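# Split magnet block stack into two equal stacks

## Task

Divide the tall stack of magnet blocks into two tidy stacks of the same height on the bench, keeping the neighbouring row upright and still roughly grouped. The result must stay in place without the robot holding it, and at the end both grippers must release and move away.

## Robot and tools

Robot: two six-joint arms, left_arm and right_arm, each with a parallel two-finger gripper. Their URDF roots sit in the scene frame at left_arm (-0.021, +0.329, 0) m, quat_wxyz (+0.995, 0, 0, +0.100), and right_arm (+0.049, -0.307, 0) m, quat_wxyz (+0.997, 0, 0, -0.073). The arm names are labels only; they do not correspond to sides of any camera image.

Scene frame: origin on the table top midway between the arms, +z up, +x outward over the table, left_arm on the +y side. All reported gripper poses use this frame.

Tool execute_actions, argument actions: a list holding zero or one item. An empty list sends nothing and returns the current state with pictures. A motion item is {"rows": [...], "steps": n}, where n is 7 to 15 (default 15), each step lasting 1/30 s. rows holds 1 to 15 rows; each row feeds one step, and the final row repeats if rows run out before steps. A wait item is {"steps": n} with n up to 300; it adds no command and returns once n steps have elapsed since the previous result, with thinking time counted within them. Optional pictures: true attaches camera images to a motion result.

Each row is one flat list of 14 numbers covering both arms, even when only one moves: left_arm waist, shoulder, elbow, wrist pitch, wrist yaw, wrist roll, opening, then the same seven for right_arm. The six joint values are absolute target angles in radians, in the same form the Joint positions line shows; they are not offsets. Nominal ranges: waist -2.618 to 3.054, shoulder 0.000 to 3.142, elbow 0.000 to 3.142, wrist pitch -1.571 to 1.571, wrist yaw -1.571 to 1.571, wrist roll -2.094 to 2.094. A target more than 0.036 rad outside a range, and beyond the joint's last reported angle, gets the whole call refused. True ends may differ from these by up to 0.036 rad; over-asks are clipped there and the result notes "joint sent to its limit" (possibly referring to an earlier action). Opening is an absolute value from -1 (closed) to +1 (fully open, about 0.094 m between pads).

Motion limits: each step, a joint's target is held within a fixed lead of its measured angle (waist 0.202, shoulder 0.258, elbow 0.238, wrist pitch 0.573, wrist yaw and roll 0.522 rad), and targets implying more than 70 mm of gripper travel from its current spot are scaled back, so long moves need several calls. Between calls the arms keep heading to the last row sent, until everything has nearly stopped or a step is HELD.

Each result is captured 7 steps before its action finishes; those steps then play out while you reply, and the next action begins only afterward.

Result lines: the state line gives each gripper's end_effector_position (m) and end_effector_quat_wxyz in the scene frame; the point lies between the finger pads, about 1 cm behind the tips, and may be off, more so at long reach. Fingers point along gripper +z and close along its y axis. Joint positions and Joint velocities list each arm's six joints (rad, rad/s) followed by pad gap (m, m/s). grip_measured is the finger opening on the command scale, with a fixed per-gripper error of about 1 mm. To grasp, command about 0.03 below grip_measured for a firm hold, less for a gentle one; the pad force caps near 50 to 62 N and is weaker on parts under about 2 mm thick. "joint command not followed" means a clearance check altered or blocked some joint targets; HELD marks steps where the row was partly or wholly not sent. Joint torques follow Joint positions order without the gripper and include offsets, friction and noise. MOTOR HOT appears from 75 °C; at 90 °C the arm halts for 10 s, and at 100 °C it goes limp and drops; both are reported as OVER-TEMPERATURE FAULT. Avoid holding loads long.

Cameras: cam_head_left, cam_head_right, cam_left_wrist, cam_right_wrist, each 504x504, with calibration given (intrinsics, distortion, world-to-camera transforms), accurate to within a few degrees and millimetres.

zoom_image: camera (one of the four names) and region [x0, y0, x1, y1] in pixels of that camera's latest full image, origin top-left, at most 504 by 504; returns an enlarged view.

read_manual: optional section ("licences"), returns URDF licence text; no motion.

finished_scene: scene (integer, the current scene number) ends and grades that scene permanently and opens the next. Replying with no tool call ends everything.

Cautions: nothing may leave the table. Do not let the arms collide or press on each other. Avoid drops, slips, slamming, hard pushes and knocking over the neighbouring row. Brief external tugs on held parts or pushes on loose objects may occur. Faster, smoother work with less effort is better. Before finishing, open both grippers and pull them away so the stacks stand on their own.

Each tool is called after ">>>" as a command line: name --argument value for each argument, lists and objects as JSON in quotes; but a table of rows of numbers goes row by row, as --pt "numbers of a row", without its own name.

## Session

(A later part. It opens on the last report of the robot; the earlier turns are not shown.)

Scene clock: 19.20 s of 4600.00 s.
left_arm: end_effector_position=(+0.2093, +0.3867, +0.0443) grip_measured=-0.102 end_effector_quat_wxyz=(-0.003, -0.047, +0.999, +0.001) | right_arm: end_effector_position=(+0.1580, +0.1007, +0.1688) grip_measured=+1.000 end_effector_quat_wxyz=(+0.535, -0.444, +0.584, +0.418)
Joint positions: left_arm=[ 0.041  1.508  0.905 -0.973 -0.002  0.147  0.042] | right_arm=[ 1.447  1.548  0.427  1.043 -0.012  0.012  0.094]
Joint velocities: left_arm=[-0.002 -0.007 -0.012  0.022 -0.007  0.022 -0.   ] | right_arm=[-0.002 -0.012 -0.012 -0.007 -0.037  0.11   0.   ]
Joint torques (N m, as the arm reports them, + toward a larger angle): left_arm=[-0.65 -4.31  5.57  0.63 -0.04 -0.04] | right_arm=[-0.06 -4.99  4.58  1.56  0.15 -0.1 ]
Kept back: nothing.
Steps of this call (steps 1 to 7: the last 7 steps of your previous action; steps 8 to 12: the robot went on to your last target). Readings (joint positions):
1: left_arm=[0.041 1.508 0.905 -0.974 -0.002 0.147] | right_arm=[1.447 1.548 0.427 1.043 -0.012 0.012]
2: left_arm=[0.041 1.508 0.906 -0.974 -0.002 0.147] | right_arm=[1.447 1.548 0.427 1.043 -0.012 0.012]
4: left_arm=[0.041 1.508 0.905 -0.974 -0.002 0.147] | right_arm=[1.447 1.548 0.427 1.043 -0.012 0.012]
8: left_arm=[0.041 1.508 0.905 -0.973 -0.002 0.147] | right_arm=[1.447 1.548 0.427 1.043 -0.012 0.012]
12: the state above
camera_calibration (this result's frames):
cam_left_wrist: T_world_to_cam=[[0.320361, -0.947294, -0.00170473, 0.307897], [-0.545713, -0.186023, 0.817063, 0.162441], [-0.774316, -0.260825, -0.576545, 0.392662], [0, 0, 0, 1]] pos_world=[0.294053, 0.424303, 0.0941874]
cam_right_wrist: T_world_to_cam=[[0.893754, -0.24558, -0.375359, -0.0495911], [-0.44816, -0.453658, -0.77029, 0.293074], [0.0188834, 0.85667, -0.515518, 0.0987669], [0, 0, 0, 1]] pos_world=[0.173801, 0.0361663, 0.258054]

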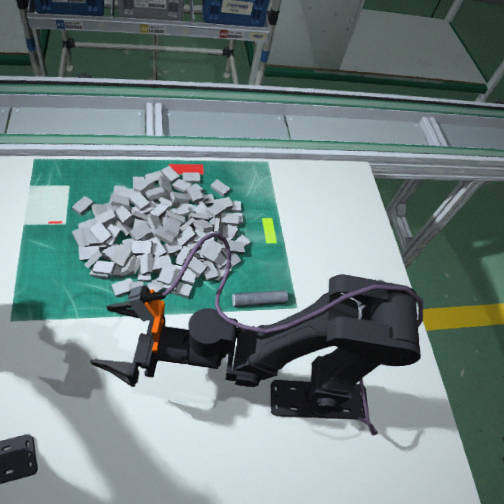

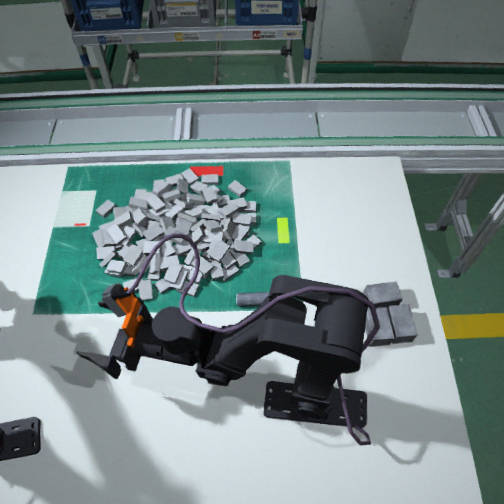

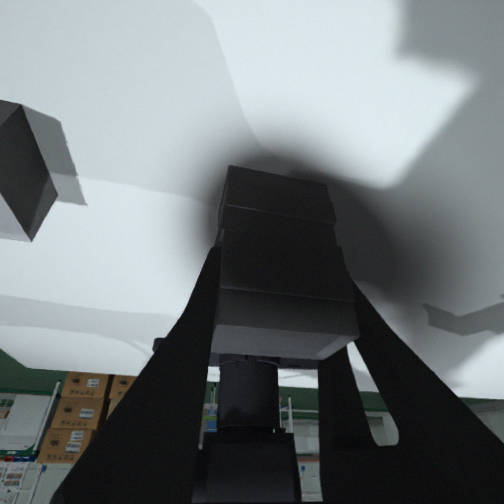

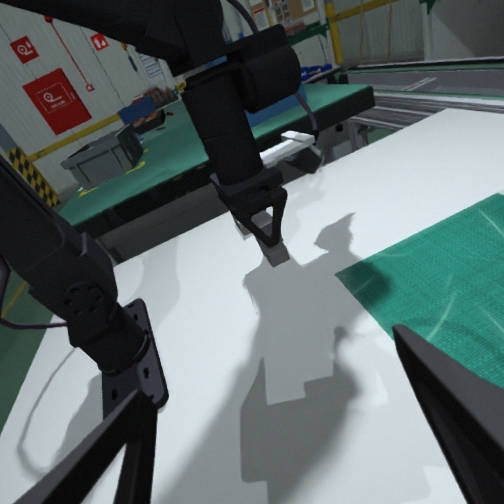

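>>> execute_actions --actions '[{"rows": [[0.033,1.502,0.896,-0.955,-0.006,0.141,-0.145,1.446,1.557,0.414,1.043,0,0,1],[0.033,1.492,0.896,-0.958,-0.006,0.141,-0.145,1.446,1.557,0.414,1.043,0,0,1],[0.033,1.483,0.896,-0.961,-0.006,0.141,-0.145,1.446,1.557,0.414,1.043,0,0,1],[0.033,1.475,0.896,-0.964,-0.006,0.141,-0.145,1.446,1.557,0.414,1.043,0,0,1],[0.033,1.467,0.896,-0.968,-0.006,0.141,-0.145,1.446,1.557,0.414,1.043,0,0,1],[0.033,1.459,0.896,-0.972,-0.006,0.141,-0.145,1.446,1.557,0.414,1.043,0,0,1],[0.033,1.451,0.896,-0.976,-0.006,0.141,-0.145,1.446,1.557,0.414,1.043,0,0,1],[0.033,1.443,0.896,-0.980,-0.006,0.141,-0.145,1.446,1.557,0.414,1.043,0,0,1],[0.033,1.436,0.896,-0.984,-0.006,0.141,-0.145,1.446,1.557,0.414,1.043,0,0,1],[0.033,1.430,0.896,-0.988,-0.006,0.141,-0.145,1.446,1.557,0.414,1.043,0,0,1],[0.033,1.426,0.896,-0.991,-0.006,0.141,-0.145,1.446,1.557,0.414,1.043,0,0,1],[0.033,1.423,0.896,-0.993,-0.006,0.141,-0.145,1.446,1.557,0.414,1.043,0,0,1],[0.033,1.421,0.896,-0.995,-0.006,0.141,-0.145,1.446,1.557,0.414,1.043,0,0,1]], "steps": 15}]'

>>> execute_actions --actions '[{"steps": 10}]' --pictures true

>>> zoom_image --camera "cam_right_wrist" --region '[225, 195, 305, 275]'

>>> zoom_image --camera "cam_left_wrist" --region '[180, 140, 400, 360]'

Scene clock: 20.67 s of 4600.00 s.
left_arm: end_effector_position=(+0.2078, +0.3863, +0.0462) grip_measured=-0.102 end_effector_quat_wxyz=(+0.002, -0.047, +0.999, +0.001) | right_arm: end_effector_position=(+0.1580, +0.1007, +0.1688) grip_measured=+1.000 end_effector_quat_wxyz=(+0.535, -0.444, +0.584, +0.418)
Joint positions: left_arm=[ 0.041  1.49   0.897 -0.974 -0.002  0.147  0.042] | right_arm=[ 1.447  1.548  0.427  1.043 -0.012  0.012  0.094]
Joint velocities: left_arm=[ 0.007 -0.212 -0.09  -0.037 -0.007  0.051 -0.001] | right_arm=[-0.002 -0.012  0.012 -0.066 -0.022 -0.066  0.   ]
Joint torques (N m, as the arm reports them, + toward a larger angle): left_arm=[-0.68 -7.17  6.75  0.4  -0.03 -0.05] | right_arm=[-0.07 -5.05  4.63  1.54  0.15 -0.11]
Steps of this call (steps 1 to 15: the robot went on to your last target; steps 16 to 36: nothing new was sent; steps 37 to 44: the first 8 steps of this action). Readings (joint positions):
37: left_arm=[0.041 1.508 0.905 -0.973 -0.002 0.147] | right_arm=[1.447 1.548 0.427 1.043 -0.012 0.012]
38: left_arm=[0.041 1.508 0.905 -0.973 -0.002 0.147] | right_arm=[1.447 1.548 0.427 1.043 -0.012 0.012]
40: left_arm=[0.041 1.508 0.905 -0.973 -0.002 0.147] | right_arm=[1.447 1.548 0.427 1.043 -0.012 0.012]
44: the state above

Scene clock: 21.00 s of 4600.00 s.
left_arm: end_effector_position=(+0.2067, +0.3860, +0.0546) grip_measured=-0.102 end_effector_quat_wxyz=(+0.014, -0.047, +0.999, +0.004) | right_arm: end_effector_position=(+0.1580, +0.1007, +0.1688) grip_measured=+1.000 end_effector_quat_wxyz=(+0.535, -0.444, +0.584, +0.418)
Joint positions: left_arm=[ 0.041  1.449  0.895 -0.987 -0.002  0.147  0.042] | right_arm=[ 1.447  1.548  0.427  1.043 -0.012  0.012  0.094]
Joint velocities: left_arm=[ 0.002  0.002 -0.022  0.022  0.022 -0.051  0.001] | right_arm=[ 0.027 -0.007  0.002  0.081 -0.022 -0.007  0.   ]
Joint torques (N m, as the arm reports them, + toward a larger angle): left_arm=[-0.62 -6.31  6.72  0.46 -0.04 -0.05] | right_arm=[-0.08 -4.98  4.62  1.55  0.14 -0.11]
Kept back: nothing.
Steps of this call (steps 1 to 7: the last 7 steps of your previous action; steps 8 to 10: the robot went on to your last target). Readings (joint positions):
1: left_arm=[0.041 1.482 0.896 -0.976 -0.002 0.147] | right_arm=[1.447 1.548 0.427 1.043 -0.012 0.012]
2: left_arm=[0.041 1.474 0.895 -0.978 -0.002 0.147] | right_arm=[1.447 1.548 0.427 1.043 -0.012 0.012]
4: left_arm=[0.041 1.460 0.895 -0.981 -0.002 0.147] | right_arm=[1.447 1.548 0.427 1.043 -0.012 0.012]
8: left_arm=[0.041 1.449 0.895 -0.986 -0.002 0.147] | right_arm=[1.447 1.548 0.427 1.043 -0.012 0.012]
10: the state above
camera_calibration (this result's frames):
cam_left_wrist: T_world_to_cam=[[0.320369, -0.947292, 0.00123622, 0.307983], [-0.572914, -0.192717, 0.796637, 0.16179], [-0.754409, -0.255926, -0.604457, 0.391887], [0, 0, 0, 1]] pos_world=[0.289667, 0.423223, 0.10761]
cam_right_wrist: T_world_to_cam=[[0.893754, -0.24558, -0.375359, -0.0495911], [-0.44816, -0.453658, -0.77029, 0.293074], [0.0188834, 0.85667, -0.515518, 0.0987669], [0, 0, 0, 1]] pos_world=[0.173801, 0.0361663, 0.258054]

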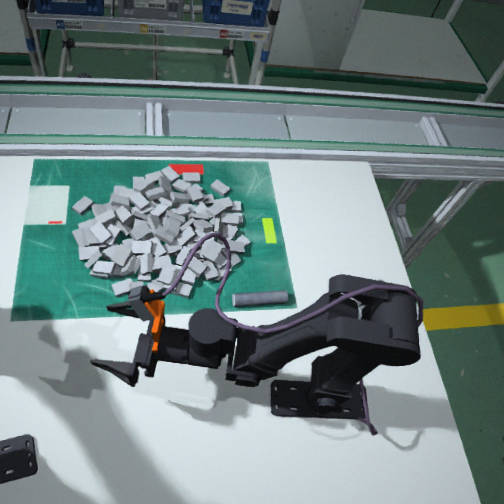

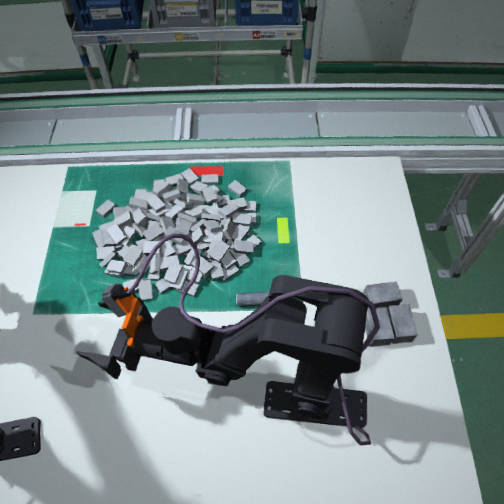

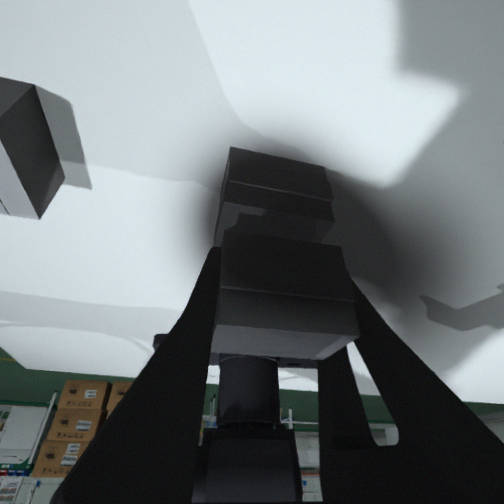

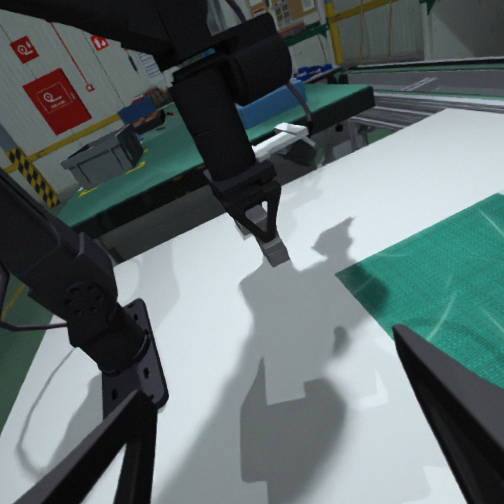

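Region (225, 195, 305, 275) of cam_right_wrist's 504x504 image, scaled by 6.300, with more detail than that image has.

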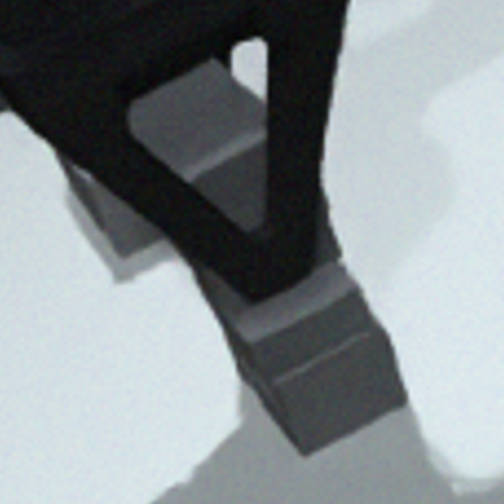

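Region (180, 140, 400, 360) of cam_left_wrist's 504x504 image, scaled by 2.291, with more detail than that image has.

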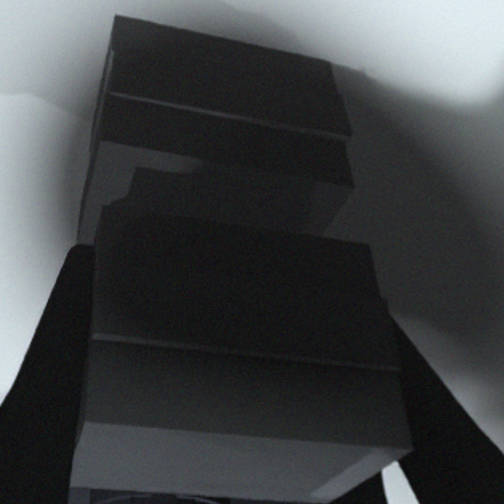

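>>> execute_actions --actions '[{"rows": [[0.0326,1.423,0.896,-0.992,-0.006,0.1406,-0.145,1.446,1.557,0.414,1.043,0,0,1],[0.0302,1.425,0.896,-0.989,-0.006,0.1382,-0.145,1.446,1.557,0.414,1.043,0,0,1],[0.0242,1.427,0.896,-0.986,-0.006,0.1322,-0.145,1.446,1.557,0.414,1.043,0,0,1],[0.0136,1.429,0.896,-0.983,-0.006,0.1217,-0.145,1.446,1.557,0.414,1.043,0,0,1],[-0.0019,1.431,0.896,-0.980,-0.006,0.1062,-0.145,1.446,1.557,0.414,1.043,0,0,1],[-0.0226,1.433,0.896,-0.977,-0.006,0.0856,-0.145,1.446,1.557,0.414,1.043,0,0,1],[-0.0480,1.435,0.896,-0.975,-0.006,0.0602,-0.145,1.446,1.557,0.414,1.043,0,0,1],[-0.0776,1.437,0.896,-0.973,-0.006,0.0306,-0.145,1.446,1.557,0.414,1.043,0,0,1],[-0.1106,1.438,0.896,-0.971,-0.006,-0.0023,-0.145,1.446,1.557,0.414,1.043,0,0,1],[-0.1460,1.439,0.896,-0.969,-0.006,-0.0376,-0.145,1.446,1.557,0.414,1.043,0,0,1],[-0.1825,1.4401,0.8959,-0.9678,-0.006,-0.0740,-0.145,1.446,1.557,0.414,1.043,0,0,1],[-0.2190,1.4409,0.8953,-0.9666,-0.006,-0.1104,-0.145,1.446,1.557,0.414,1.043,0,0,1],[-0.2544,1.4427,0.8939,-0.9636,-0.006,-0.1457,-0.145,1.446,1.557,0.414,1.043,0,0,1],[-0.2874,1.4460,0.8914,-0.9585,-0.006,-0.1786,-0.145,1.446,1.557,0.414,1.043,0,0,1],[-0.3170,1.4507,0.8878,-0.9510,-0.006,-0.2082,-0.145,1.446,1.557,0.414,1.043,0,0,1]], "steps": 15}]'

>>> execute_actions --actions '[{"rows": [[-0.3424,1.4568,0.8830,-0.9412,-0.006,-0.2336,-0.145,1.446,1.557,0.414,1.043,0,0,1],[-0.3631,1.4642,0.8773,-0.9293,-0.006,-0.2542,-0.145,1.446,1.557,0.414,1.043,0,0,1],[-0.3786,1.4727,0.8708,-0.9158,-0.006,-0.2697,-0.145,1.446,1.557,0.414,1.043,0,0,1],[-0.3892,1.4819,0.8637,-0.9011,-0.006,-0.2802,-0.145,1.446,1.557,0.414,1.043,0,0,1],[-0.3952,1.4915,0.8563,-0.8858,-0.006,-0.2862,-0.145,1.446,1.557,0.414,1.043,0,0,1],[-0.3976,1.5011,0.8488,-0.8704,-0.006,-0.2886,-0.145,1.446,1.557,0.414,1.043,0,0,1],[-0.398,1.5103,0.8417,-0.8557,-0.006,-0.289,-0.145,1.446,1.557,0.414,1.043,0,0,1],[-0.398,1.5188,0.8352,-0.8422,-0.006,-0.289,-0.145,1.446,1.557,0.414,1.043,0,0,1],[-0.398,1.5262,0.8295,-0.8303,-0.006,-0.289,-0.145,1.446,1.557,0.414,1.043,0,0,1],[-0.398,1.5323,0.8247,-0.8205,-0.006,-0.289,-0.145,1.446,1.557,0.414,1.043,0,0,1],[-0.398,1.5370,0.8211,-0.8130,-0.006,-0.289,-0.145,1.446,1.557,0.414,1.043,0,0,1],[-0.398,1.5403,0.8186,-0.8079,-0.006,-0.289,-0.145,1.446,1.557,0.414,1.043,0,0,1],[-0.398,1.5421,0.8172,-0.8049,-0.006,-0.289,-0.145,1.446,1.557,0.414,1.043,0,0,1],[-0.398,1.5429,0.8166,-0.8037,-0.006,-0.289,-0.145,1.446,1.557,0.414,1.043,0,0,1],[-0.398,1.543,0.8165,-0.8035,-0.006,-0.289,-0.145,1.446,1.557,0.414,1.043,0,0,1]], "steps": 15}]'

>>> execute_actions --actions '[{"steps": 12}]' --pictures true

>>> zoom_image --camera "cam_left_wrist" --region '[180, 160, 380, 360]'

Scene clock: 26.23 s of 4600.00 s.
left_arm: end_effector_position=(+0.2090, +0.3729, +0.0546) grip_measured=-0.102 end_effector_quat_wxyz=(+0.013, -0.040, +0.999, +0.006) | right_arm: end_effector_position=(+0.1580, +0.1007, +0.1688) grip_measured=+1.000 end_effector_quat_wxyz=(+0.535, -0.444, +0.584, +0.418)
Joint positions: left_arm=[-0.02   1.449  0.895 -0.99  -0.008  0.101  0.042] | right_arm=[ 1.447  1.548  0.427  1.043 -0.012  0.012  0.094]
Joint velocities: left_arm=[-0.676 -0.002 -0.002 -0.007 -0.051 -0.462  0.001] | right_arm=[ 0.007 -0.012  0.022 -0.007 -0.051  0.037  0.   ]
Joint torques (N m, as the arm reports them, + toward a larger angle): left_arm=[-1.3  -5.14  6.71  0.67  0.11 -0.02] | right_arm=[-0.05 -4.99  4.6   1.54  0.15 -0.1 ]
Steps of this call (steps 1 to 30: the robot went on to your last target; steps 31 to 90: nothing new was sent; then 1.97 s passed at rest; steps 91 to 98: the first 8 steps of this action). Readings (joint positions):
91: left_arm=[0.041 1.449 0.895 -0.990 -0.002 0.147] | right_arm=[1.447 1.548 0.427 1.043 -0.012 0.012]
92: left_arm=[0.041 1.449 0.895 -0.990 -0.002 0.146] | right_arm=[1.447 1.548 0.427 1.043 -0.012 0.012]
94: left_arm=[0.037 1.449 0.895 -0.990 -0.003 0.141] | right_arm=[1.447 1.548 0.427 1.043 -0.012 0.012]
98: the state above

Scene clock: 26.73 s of 4600.00 s.
left_arm: end_effector_position=(+0.2098, +0.2844, +0.0323) grip_measured=-0.102 end_effector_quat_wxyz=(+0.004, -0.024, +1.000, -0.002) | right_arm: end_effector_position=(+0.1580, +0.1007, +0.1688) grip_measured=+1.000 end_effector_quat_wxyz=(+0.535, -0.444, +0.584, +0.418)
Joint positions: left_arm=[-0.392  1.504  0.85  -0.909  0.001 -0.241  0.042] | right_arm=[ 1.447  1.548  0.427  1.043 -0.012  0.012  0.094]
Joint velocities: left_arm=[ 0.002  0.31  -0.252  0.344 -0.022 -0.271  0.001] | right_arm=[-0.012  0.007 -0.012 -0.022 -0.037 -0.022  0.   ]
Joint torques (N m, as the arm reports them, + toward a larger angle): left_arm=[-0.39 -4.89  6.33  0.62 -0.08 -0.05] | right_arm=[-0.1  -5.03  4.6   1.55  0.16 -0.08]
Steps of this call (steps 1 to 7: the last 7 steps of your previous action; steps 8 to 15: the first 8 steps of this action). Readings (joint positions):
8: left_arm=[-0.291 1.450 0.894 -0.978 -0.006 -0.108] | right_arm=[1.447 1.548 0.427 1.043 -0.012 0.012]
9: left_arm=[-0.320 1.452 0.891 -0.971 -0.004 -0.135] | right_arm=[1.447 1.548 0.427 1.043 -0.012 0.012]
11: left_arm=[-0.363 1.463 0.882 -0.953 -0.001 -0.182] | right_arm=[1.447 1.548 0.427 1.043 -0.012 0.012]
15: the state above

Scene clock: 27.13 s of 4600.00 s.
left_arm: end_effector_position=(+0.2121, +0.2838, +0.0146) grip_measured=-0.102 end_effector_quat_wxyz=(+0.003, -0.044, +0.999, -0.001) | right_arm: end_effector_position=(+0.1580, +0.1007, +0.1688) grip_measured=+1.000 end_effector_quat_wxyz=(+0.535, -0.444, +0.584, +0.418)
Joint positions: left_arm=[-0.393  1.548  0.815 -0.831  0.001 -0.281  0.042] | right_arm=[ 1.447  1.548  0.427  1.043 -0.012  0.012  0.094]
Joint velocities: left_arm=[ 0.017 -0.007 -0.012  0.095 -0.081 -0.066 -0.   ] | right_arm=[-0.027 -0.002 -0.017 -0.051  0.022  0.022  0.   ]
Joint torques (N m, as the arm reports them, + toward a larger angle): left_arm=[-0.47 -5.24  6.3   0.65 -0.07 -0.05] | right_arm=[-0.07 -5.01  4.58  1.56  0.15 -0.11]
Kept back: nothing.
Steps of this call (steps 1 to 7: the last 7 steps of your previous action; steps 8 to 12: the robot went on to your last target). Readings (joint positions):
1: left_arm=[-0.393 1.514 0.842 -0.898 0.001 -0.249] | right_arm=[1.447 1.548 0.427 1.043 -0.012 0.012]
2: left_arm=[-0.393 1.524 0.834 -0.887 0.001 -0.256] | right_arm=[1.447 1.548 0.427 1.043 -0.012 0.012]
4: left_arm=[-0.393 1.539 0.822 -0.869 0.001 -0.266] | right_arm=[1.447 1.548 0.427 1.043 -0.012 0.012]
8: left_arm=[-0.393 1.548 0.815 -0.847 0.001 -0.276] | right_arm=[1.447 1.548 0.427 1.043 -0.012 0.012]
12: the state above
camera_calibration (this result's frames):
cam_left_wrist: T_world_to_cam=[[0.314197, -0.949345, 0.00500062, 0.211325], [-0.555931, -0.179717, 0.811568, 0.169498], [-0.769559, -0.257772, -0.584236, 0.349139], [0, 0, 0, 1]] pos_world=[0.296514, 0.32108, 0.0653639]
cam_right_wrist: T_world_to_cam=[[0.893754, -0.24558, -0.375359, -0.0495911], [-0.44816, -0.453658, -0.77029, 0.293074], [0.0188834, 0.85667, -0.515518, 0.0987669], [0, 0, 0, 1]] pos_world=[0.173801, 0.0361663, 0.258054]

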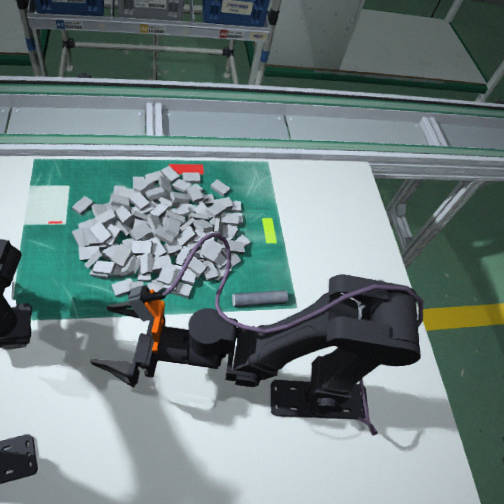

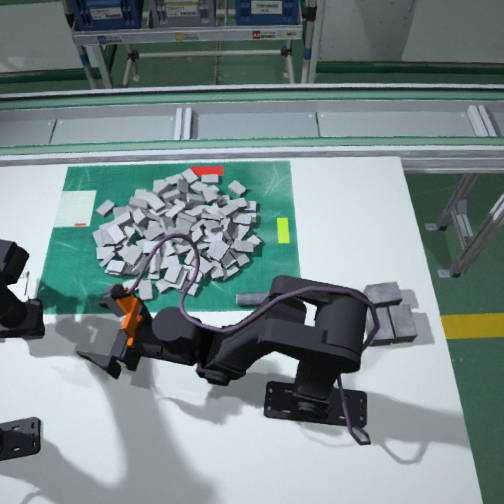

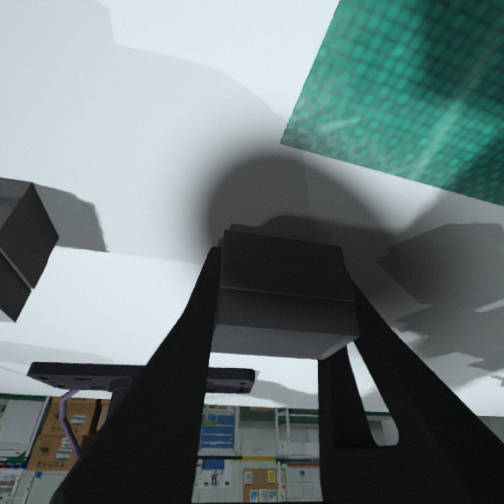

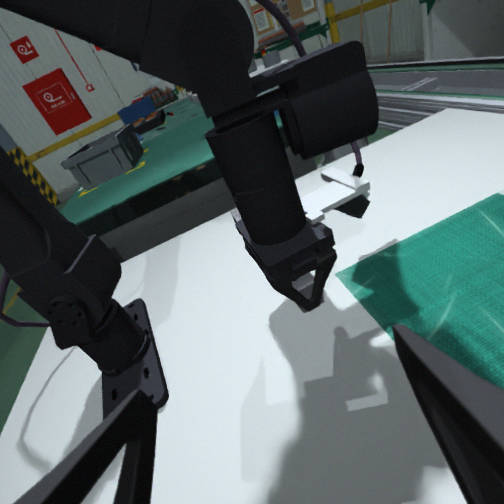

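Region (180, 160, 380, 360) of cam_left_wrist's 504x504 image, scaled by 2.520, with more detail than that image has.

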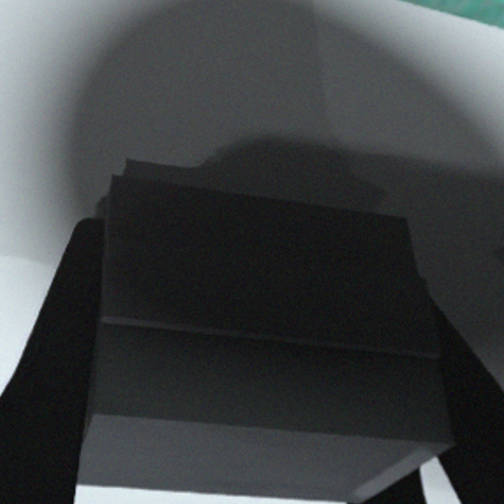

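>>> execute_actions --actions '[{"rows": [[-0.398,1.546,0.8165,-0.8035,-0.006,-0.289,-0.145,1.446,1.557,0.414,1.043,0,0,1],[-0.398,1.549,0.8165,-0.8035,-0.006,-0.289,-0.145,1.446,1.557,0.414,1.043,0,0,1],[-0.398,1.551,0.8165,-0.8035,-0.006,-0.289,-0.145,1.446,1.557,0.414,1.043,0,0,1],[-0.398,1.553,0.8165,-0.8035,-0.006,-0.289,-0.145,1.446,1.557,0.414,1.043,0,0,1],[-0.398,1.555,0.8165,-0.8035,-0.006,-0.289,-0.145,1.446,1.557,0.414,1.043,0,0,1],[-0.398,1.557,0.8165,-0.8035,-0.006,-0.289,-0.145,1.446,1.557,0.414,1.043,0,0,1],[-0.398,1.5585,0.8165,-0.8035,-0.006,-0.289,-0.145,1.446,1.557,0.414,1.043,0,0,1],[-0.398,1.560,0.8165,-0.8035,-0.006,-0.289,-0.145,1.446,1.557,0.414,1.043,0,0,1],[-0.398,1.5615,0.8165,-0.8035,-0.006,-0.289,-0.145,1.446,1.557,0.414,1.043,0,0,1],[-0.398,1.563,0.8165,-0.8035,-0.006,-0.289,-0.145,1.446,1.557,0.414,1.043,0,0,1]], "steps": 12}]'

>>> execute_actions --actions '[{"steps": 11}]' --pictures true

>>> zoom_image --camera "cam_left_wrist" --region '[180, 160, 380, 360]'

Scene clock: 27.80 s of 4600.00 s.
left_arm: end_effector_position=(+0.2136, +0.2835, +0.0145) grip_measured=-0.102 end_effector_quat_wxyz=(+0.006, -0.045, +0.999, -0.002) | right_arm: end_effector_position=(+0.1580, +0.1007, +0.1688) grip_measured=+1.000 end_effector_quat_wxyz=(+0.535, -0.444, +0.584, +0.418)
Joint positions: left_arm=[-0.393  1.549  0.815 -0.825  0.001 -0.283  0.042] | right_arm=[ 1.447  1.548  0.427  1.043 -0.012  0.012  0.094]
Joint velocities: left_arm=[-0.027  0.022  0.002  0.081  0.007 -0.037  0.001] | right_arm=[ 0.007 -0.002  0.007  0.007 -0.007  0.007  0.   ]
Joint torques (N m, as the arm reports them, + toward a larger angle): left_arm=[-0.41 -4.47  6.24  0.68 -0.08 -0.04] | right_arm=[-0.1  -4.99  4.62  1.56  0.16 -0.1 ]
Steps of this call (steps 1 to 15: the robot went on to your last target; steps 16 to 20: the first 5 steps of this action). Readings (joint positions):
16: left_arm=[-0.393 1.548 0.815 -0.825 0.001 -0.283] | right_arm=[1.447 1.548 0.427 1.043 -0.012 0.012]
17: left_arm=[-0.393 1.548 0.815 -0.825 0.001 -0.283] | right_arm=[1.447 1.548 0.427 1.043 -0.012 0.012]
19: left_arm=[-0.393 1.548 0.815 -0.825 0.001 -0.283] | right_arm=[1.447 1.548 0.427 1.043 -0.012 0.012]
20: the state above

Scene clock: 28.17 s of 4600.00 s.
left_arm: end_effector_position=(+0.2125, +0.2838, +0.0111) grip_measured=-0.102 end_effector_quat_wxyz=(-0.001, -0.045, +0.999, -0.000) | right_arm: end_effector_position=(+0.1580, +0.1007, +0.1688) grip_measured=+1.000 end_effector_quat_wxyz=(+0.535, -0.444, +0.584, +0.418)
Joint positions: left_arm=[-0.393  1.565  0.815 -0.823  0.001 -0.283  0.042] | right_arm=[ 1.447  1.548  0.427  1.043 -0.012  0.012  0.094]
Joint velocities: left_arm=[ 0.002  0.007 -0.007 -0.037 -0.007  0.037 -0.   ] | right_arm=[-0.022 -0.017 -0.002 -0.022 -0.037  0.037  0.   ]
Joint torques (N m, as the arm reports them, + toward a larger angle): left_arm=[-0.48 -4.94  6.28  0.64 -0.09 -0.07] | right_arm=[-0.05 -5.04  4.66  1.56  0.14 -0.1 ]
Kept back: nothing.
Steps of this call (steps 1 to 7: the last 7 steps of your previous action; steps 8 to 11: the robot went on to your last target). Readings (joint positions):
1: left_arm=[-0.393 1.551 0.815 -0.824 0.001 -0.283] | right_arm=[1.447 1.548 0.427 1.043 -0.012 0.012]
2: left_arm=[-0.393 1.554 0.815 -0.823 0.001 -0.283] | right_arm=[1.447 1.548 0.427 1.043 -0.012 0.012]
4: left_arm=[-0.393 1.559 0.815 -0.823 0.001 -0.283] | right_arm=[1.447 1.548 0.427 1.043 -0.012 0.012]
8: left_arm=[-0.393 1.565 0.815 -0.823 0.001 -0.283] | right_arm=[1.447 1.548 0.427 1.043 -0.012 0.012]
11: the state above
camera_calibration (this result's frames):
cam_left_wrist: T_world_to_cam=[[0.316755, -0.948507, 0.00106954, 0.210434], [-0.549046, -0.182435, 0.815638, 0.171836], [-0.773443, -0.258945, -0.578561, 0.348395], [0, 0, 0, 1]] pos_world=[0.297154, 0.321162, 0.0611867]
cam_right_wrist: T_world_to_cam=[[0.893754, -0.24558, -0.375359, -0.0495911], [-0.44816, -0.453658, -0.77029, 0.293074], [0.0188834, 0.85667, -0.515518, 0.0987669], [0, 0, 0, 1]] pos_world=[0.173801, 0.0361663, 0.258054]

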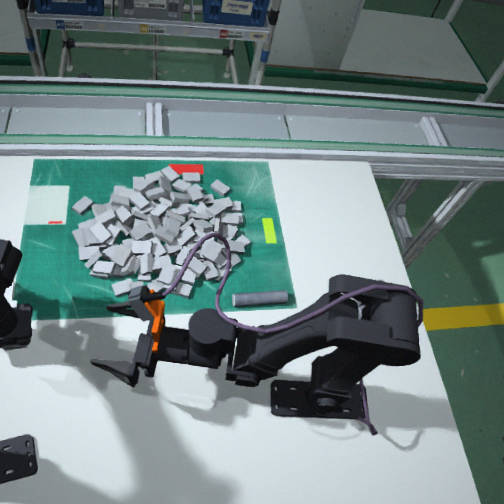

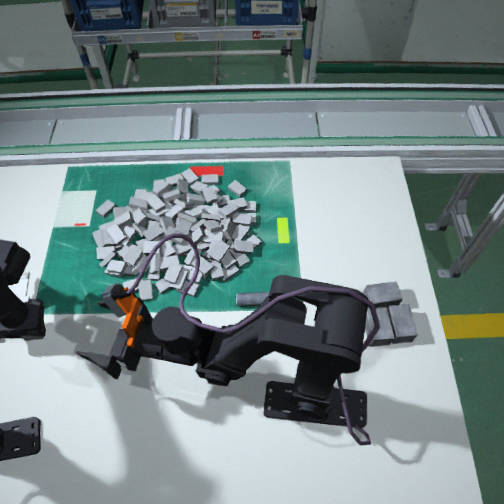

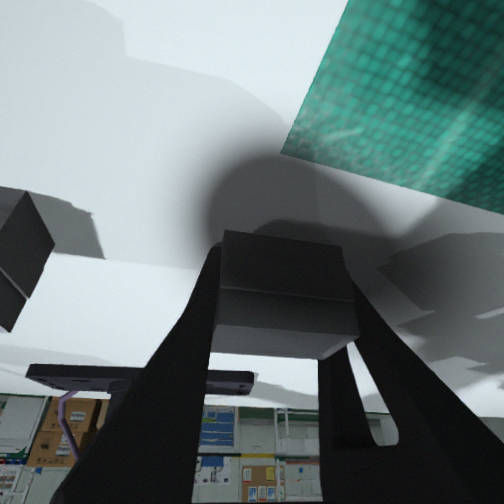

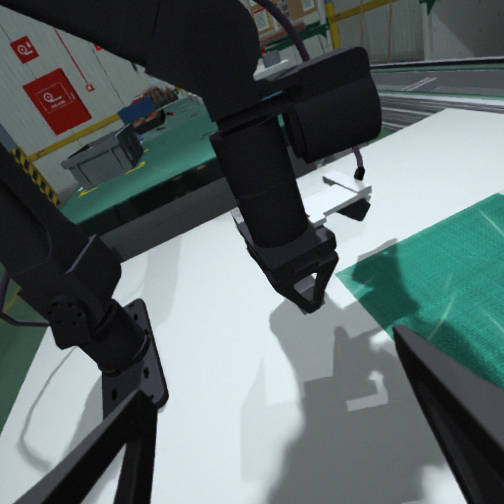

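Region (180, 160, 380, 360) of cam_left_wrist's 504x504 image, scaled by 2.520, with more detail than that image has.

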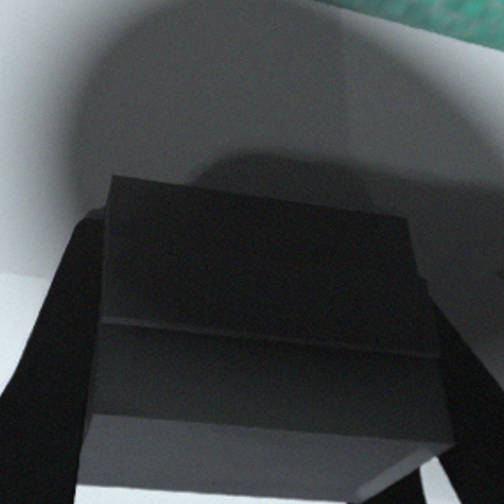

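>>> execute_actions --actions '[{"rows": [[-0.398,1.563,0.8165,-0.8035,-0.006,-0.289,-0.13,1.446,1.557,0.414,1.043,0,0,1],[-0.398,1.563,0.8165,-0.8035,-0.006,-0.289,-0.115,1.446,1.557,0.414,1.043,0,0,1],[-0.398,1.563,0.8165,-0.8035,-0.006,-0.289,-0.10,1.446,1.557,0.414,1.043,0,0,1],[-0.398,1.562,0.8165,-0.8035,-0.006,-0.289,-0.08,1.446,1.557,0.414,1.043,0,0,1],[-0.398,1.560,0.8165,-0.8035,-0.006,-0.289,-0.04,1.446,1.557,0.414,1.043,0,0,1],[-0.398,1.557,0.8165,-0.8035,-0.006,-0.289,0.02,1.446,1.557,0.414,1.043,0,0,1],[-0.398,1.5544,0.8165,-0.8035,-0.006,-0.289,0.1,1.446,1.557,0.414,1.043,0,0,1],[-0.398,1.5506,0.8165,-0.8035,-0.006,-0.289,0.2,1.446,1.557,0.414,1.043,0,0,1],[-0.398,1.5413,0.8165,-0.8035,-0.006,-0.289,0.3,1.446,1.557,0.414,1.043,0,0,1],[-0.398,1.5247,0.8165,-0.8035,-0.006,-0.289,0.37,1.446,1.557,0.414,1.043,0,0,1],[-0.398,1.4998,0.8165,-0.8035,-0.006,-0.289,0.4,1.446,1.557,0.414,1.043,0,0,1],[-0.398,1.4665,0.8165,-0.8035,-0.006,-0.289,0.4,1.446,1.557,0.414,1.043,0,0,1],[-0.398,1.4248,0.8165,-0.8035,-0.006,-0.289,0.4,1.446,1.557,0.414,1.043,0,0,1],[-0.398,1.3756,0.8165,-0.8035,-0.006,-0.289,0.4,1.446,1.557,0.414,1.043,0,0,1],[-0.398,1.3197,0.8165,-0.8035,-0.006,-0.289,0.4,1.446,1.557,0.414,1.043,0,0,1]], "steps": 15}]'

>>> execute_actions --actions '[{"rows": [[-0.398,1.2586,0.8165,-0.8035,-0.006,-0.289,0.4,1.446,1.557,0.414,1.043,0,0,1],[-0.398,1.1940,0.8165,-0.8035,-0.006,-0.289,0.4,1.446,1.557,0.414,1.043,0,0,1],[-0.3971,1.1275,0.8165,-0.8035,-0.006,-0.289,0.4,1.446,1.557,0.414,1.043,0,0,1],[-0.3915,1.0610,0.8165,-0.8035,-0.006,-0.289,0.42,1.446,1.557,0.414,1.043,0,0,1],[-0.3788,0.9964,0.8165,-0.8035,-0.006,-0.289,0.46,1.446,1.557,0.414,1.043,0,0,1],[-0.3585,0.9353,0.8165,-0.8035,-0.006,-0.289,0.52,1.446,1.557,0.414,1.043,0,0,1],[-0.3316,0.8794,0.8165,-0.8035,-0.006,-0.289,0.6,1.446,1.557,0.414,1.043,0,0,1],[-0.3004,0.8302,0.8165,-0.8035,-0.006,-0.289,0.68,1.446,1.557,0.414,1.043,0,0,1],[-0.2676,0.7885,0.8165,-0.8035,-0.006,-0.289,0.76,1.446,1.557,0.414,1.043,0,0,1],[-0.2364,0.7552,0.8165,-0.8035,-0.006,-0.289,0.84,1.446,1.557,0.414,1.043,0,0,1],[-0.2095,0.7303,0.8165,-0.8035,-0.006,-0.289,0.9,1.446,1.557,0.414,1.043,0,0,1],[-0.1892,0.7137,0.8165,-0.8035,-0.006,-0.289,0.95,1.446,1.557,0.414,1.043,0,0,1],[-0.1765,0.7044,0.8165,-0.8035,-0.006,-0.289,0.98,1.446,1.557,0.414,1.043,0,0,1],[-0.1709,0.7006,0.8165,-0.8035,-0.006,-0.289,1,1.446,1.557,0.414,1.043,0,0,1],[-0.170,0.70,0.8165,-0.8035,-0.006,-0.289,1,1.446,1.557,0.414,1.043,0,0,1]], "steps": 15}]'

>>> execute_actions --actions '[{"steps": 13}]' --pictures true

>>> zoom_image --camera "cam_right_wrist" --region '[200, 180, 350, 330]'

Scene clock: 32.67 s of 4600.00 s.
left_arm: end_effector_position=(+0.2126, +0.2838, +0.0111) grip_measured=+0.154 end_effector_quat_wxyz=(-0.001, -0.045, +0.999, -0.000) | right_arm: end_effector_position=(+0.1580, +0.1007, +0.1688) grip_measured=+1.000 end_effector_quat_wxyz=(+0.535, -0.444, +0.584, +0.418)
Joint positions: left_arm=[-0.393  1.565  0.815 -0.822  0.001 -0.283  0.054] | right_arm=[ 1.447  1.548  0.427  1.043 -0.012  0.012  0.094]
Joint velocities: left_arm=[ 0.017 -0.002 -0.022  0.007 -0.081 -0.007  0.087] | right_arm=[-0.012  0.007 -0.017 -0.066 -0.022 -0.051  0.   ]
Joint torques (N m, as the arm reports them, + toward a larger angle): left_arm=[-0.51 -5.86  6.19  0.65 -0.07 -0.04] | right_arm=[-0.03 -5.    4.59  1.55  0.15 -0.09]
Steps of this call (steps 1 to 30: the robot went on to your last target; steps 31 to 90: nothing new was sent; then 1.23 s passed at rest; steps 91 to 98: the first 8 steps of this action). Readings (joint positions):
91: left_arm=[-0.393 1.565 0.815 -0.823 0.001 -0.283] | right_arm=[1.447 1.548 0.427 1.043 -0.012 0.012]
92: left_arm=[-0.393 1.565 0.815 -0.823 0.001 -0.283] | right_arm=[1.447 1.548 0.427 1.043 -0.012 0.012]
94: left_arm=[-0.393 1.565 0.815 -0.823 0.001 -0.283] | right_arm=[1.447 1.548 0.427 1.043 -0.012 0.012]
98: the state above

Scene clock: 33.17 s of 4600.00 s.
left_arm: end_effector_position=(+0.2382, +0.2880, +0.1637) grip_measured=+0.642 end_effector_quat_wxyz=(+0.311, -0.060, +0.946, -0.072) | right_arm: end_effector_position=(+0.1580, +0.1007, +0.1688) grip_measured=+1.000 end_effector_quat_wxyz=(+0.535, -0.444, +0.584, +0.418)
Joint positions: left_arm=[-0.356  0.93   0.815 -0.807  0.004 -0.284  0.077] | right_arm=[ 1.447  1.548  0.427  1.043 -0.012  0.012  0.094]
Joint velocities: left_arm=[ 0.711 -1.712  0.002 -0.037  0.007 -0.066  0.071] | right_arm=[-0.002 -0.007 -0.002 -0.037 -0.081 -0.081  0.   ]
Joint torques (N m, as the arm reports them, + toward a larger angle): left_arm=[ 1.18 -0.77  8.01  1.67 -0.11 -0.04] | right_arm=[-0.04 -4.97  4.62  1.55  0.15 -0.1 ]
Steps of this call (steps 1 to 7: the last 7 steps of your previous action; steps 8 to 15: the first 8 steps of this action). Readings (joint positions):
8: left_arm=[-0.393 1.389 0.815 -0.819 0.001 -0.284] | right_arm=[1.447 1.548 0.427 1.043 -0.012 0.012]
9: left_arm=[-0.393 1.329 0.815 -0.818 0.001 -0.284] | right_arm=[1.447 1.548 0.427 1.043 -0.012 0.012]
11: left_arm=[-0.393 1.196 0.815 -0.814 0.001 -0.284] | right_arm=[1.447 1.548 0.427 1.043 -0.012 0.012]
15: the state above

Scene clock: 33.60 s of 4600.00 s.
left_arm: end_effector_position=(+0.2258, +0.3353, +0.2157) grip_measured=+1.000 end_effector_quat_wxyz=(+0.418, -0.140, +0.896, -0.055) | right_arm: end_effector_position=(+0.1580, +0.1007, +0.1688) grip_measured=+1.000 end_effector_quat_wxyz=(+0.535, -0.444, +0.584, +0.418)
Joint positions: left_arm=[-0.179  0.71   0.815 -0.805 -0.003 -0.288  0.094] | right_arm=[ 1.447  1.548  0.427  1.043 -0.012  0.012  0.094]
Joint velocities: left_arm=[-0.002  0.002  0.012  0.007  0.007 -0.037  0.   ] | right_arm=[ 0.007 -0.007 -0.002 -0.007  0.007 -0.051  0.   ]
Joint torques (N m, as the arm reports them, + toward a larger angle): left_arm=[ 0.73 -0.17  7.95  2.07 -0.04  0.  ] | right_arm=[-0.07 -5.05  4.56  1.55  0.14 -0.09]
Kept back: nothing.
Steps of this call (steps 1 to 7: the last 7 steps of your previous action; steps 8 to 13: the robot went on to your last target). Readings (joint positions):
1: left_arm=[-0.328 0.874 0.815 -0.805 0.004 -0.284] | right_arm=[1.447 1.548 0.427 1.043 -0.012 0.012]
2: left_arm=[-0.296 0.825 0.815 -0.805 0.004 -0.285] | right_arm=[1.447 1.548 0.427 1.043 -0.012 0.012]
4: left_arm=[-0.236 0.754 0.815 -0.805 0.001 -0.286] | right_arm=[1.447 1.548 0.427 1.043 -0.012 0.012]
8: left_arm=[-0.181 0.710 0.815 -0.805 -0.003 -0.287] | right_arm=[1.447 1.548 0.427 1.043 -0.012 0.012]
13: the state above
camera_calibration (this result's frames):
cam_left_wrist: T_world_to_cam=[[0.339683, -0.861153, 0.378195, 0.139034], [-0.940536, -0.309799, 0.139346, 0.298652], [-0.00283357, -0.403039, -0.915178, 0.437319], [0, 0, 0, 1]] pos_world=[0.234905, 0.388509, 0.306027]
cam_right_wrist: T_world_to_cam=[[0.893754, -0.24558, -0.375359, -0.0495911], [-0.44816, -0.453658, -0.77029, 0.293074], [0.0188834, 0.85667, -0.515518, 0.0987669], [0, 0, 0, 1]] pos_world=[0.173801, 0.0361663, 0.258054]

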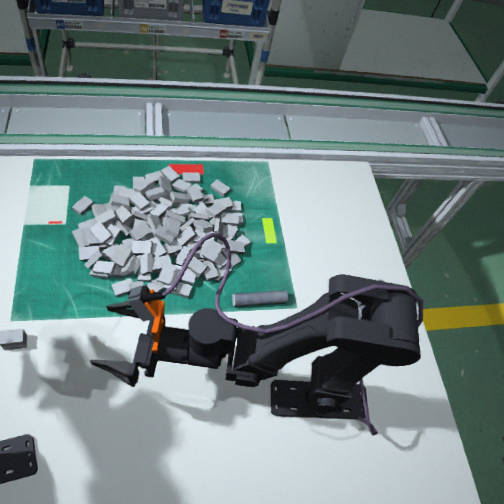

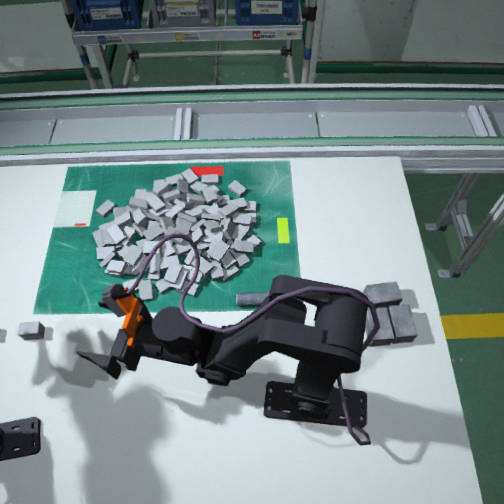

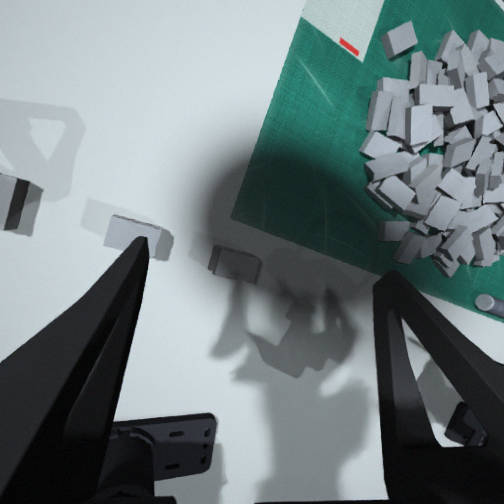

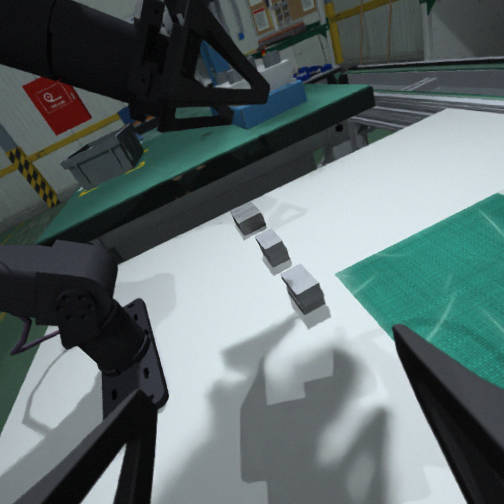

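Region (200, 180, 350, 330) of cam_right_wrist's 504x504 image, scaled by 3.360, with more detail than that image has.

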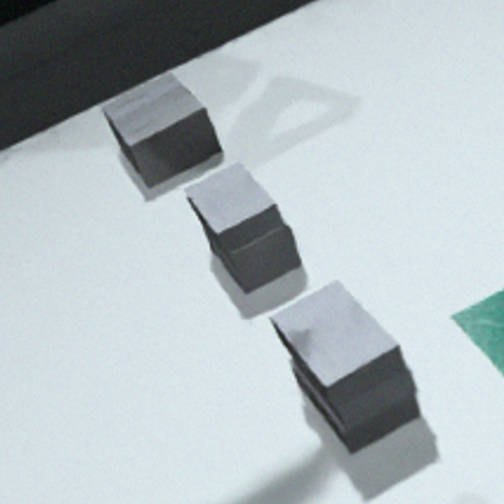

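>>> zoom_image --camera "cam_right_wrist" --region '[270, 255, 340, 325]'

>>> zoom_image --camera "cam_right_wrist" --region '[245, 220, 305, 280]'

>>> zoom_image --camera "cam_left_wrist" --region '[80, 180, 280, 310]'

Region (270, 255, 340, 325) of cam_right_wrist's 504x504 image, scaled by 7.200, with more detail than that image has.

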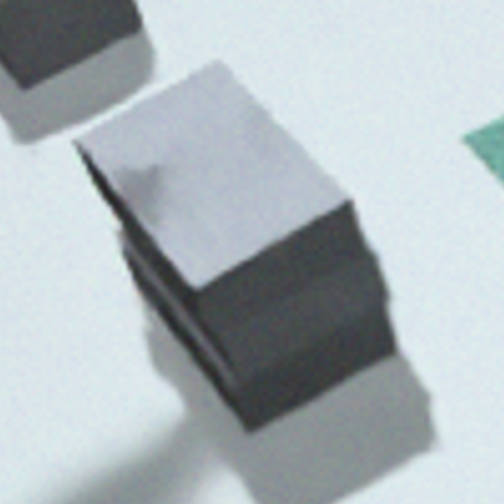

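Region (245, 220, 305, 280) of cam_right_wrist's 504x504 image, scaled by 8.400, with more detail than that image has.

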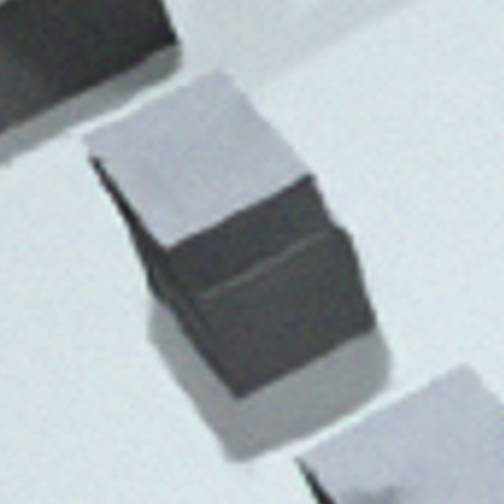

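Region (80, 180, 280, 310) of cam_left_wrist's 504x504 image, scaled by 2.520, with more detail than that image has; it fills the top 328 rows of this view, and the rest is white.

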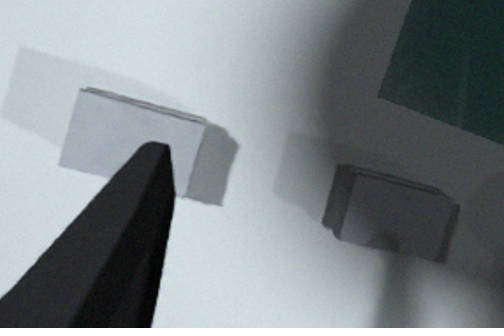

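>>> finished_scene --scene 2

The scene is finished: the task was done.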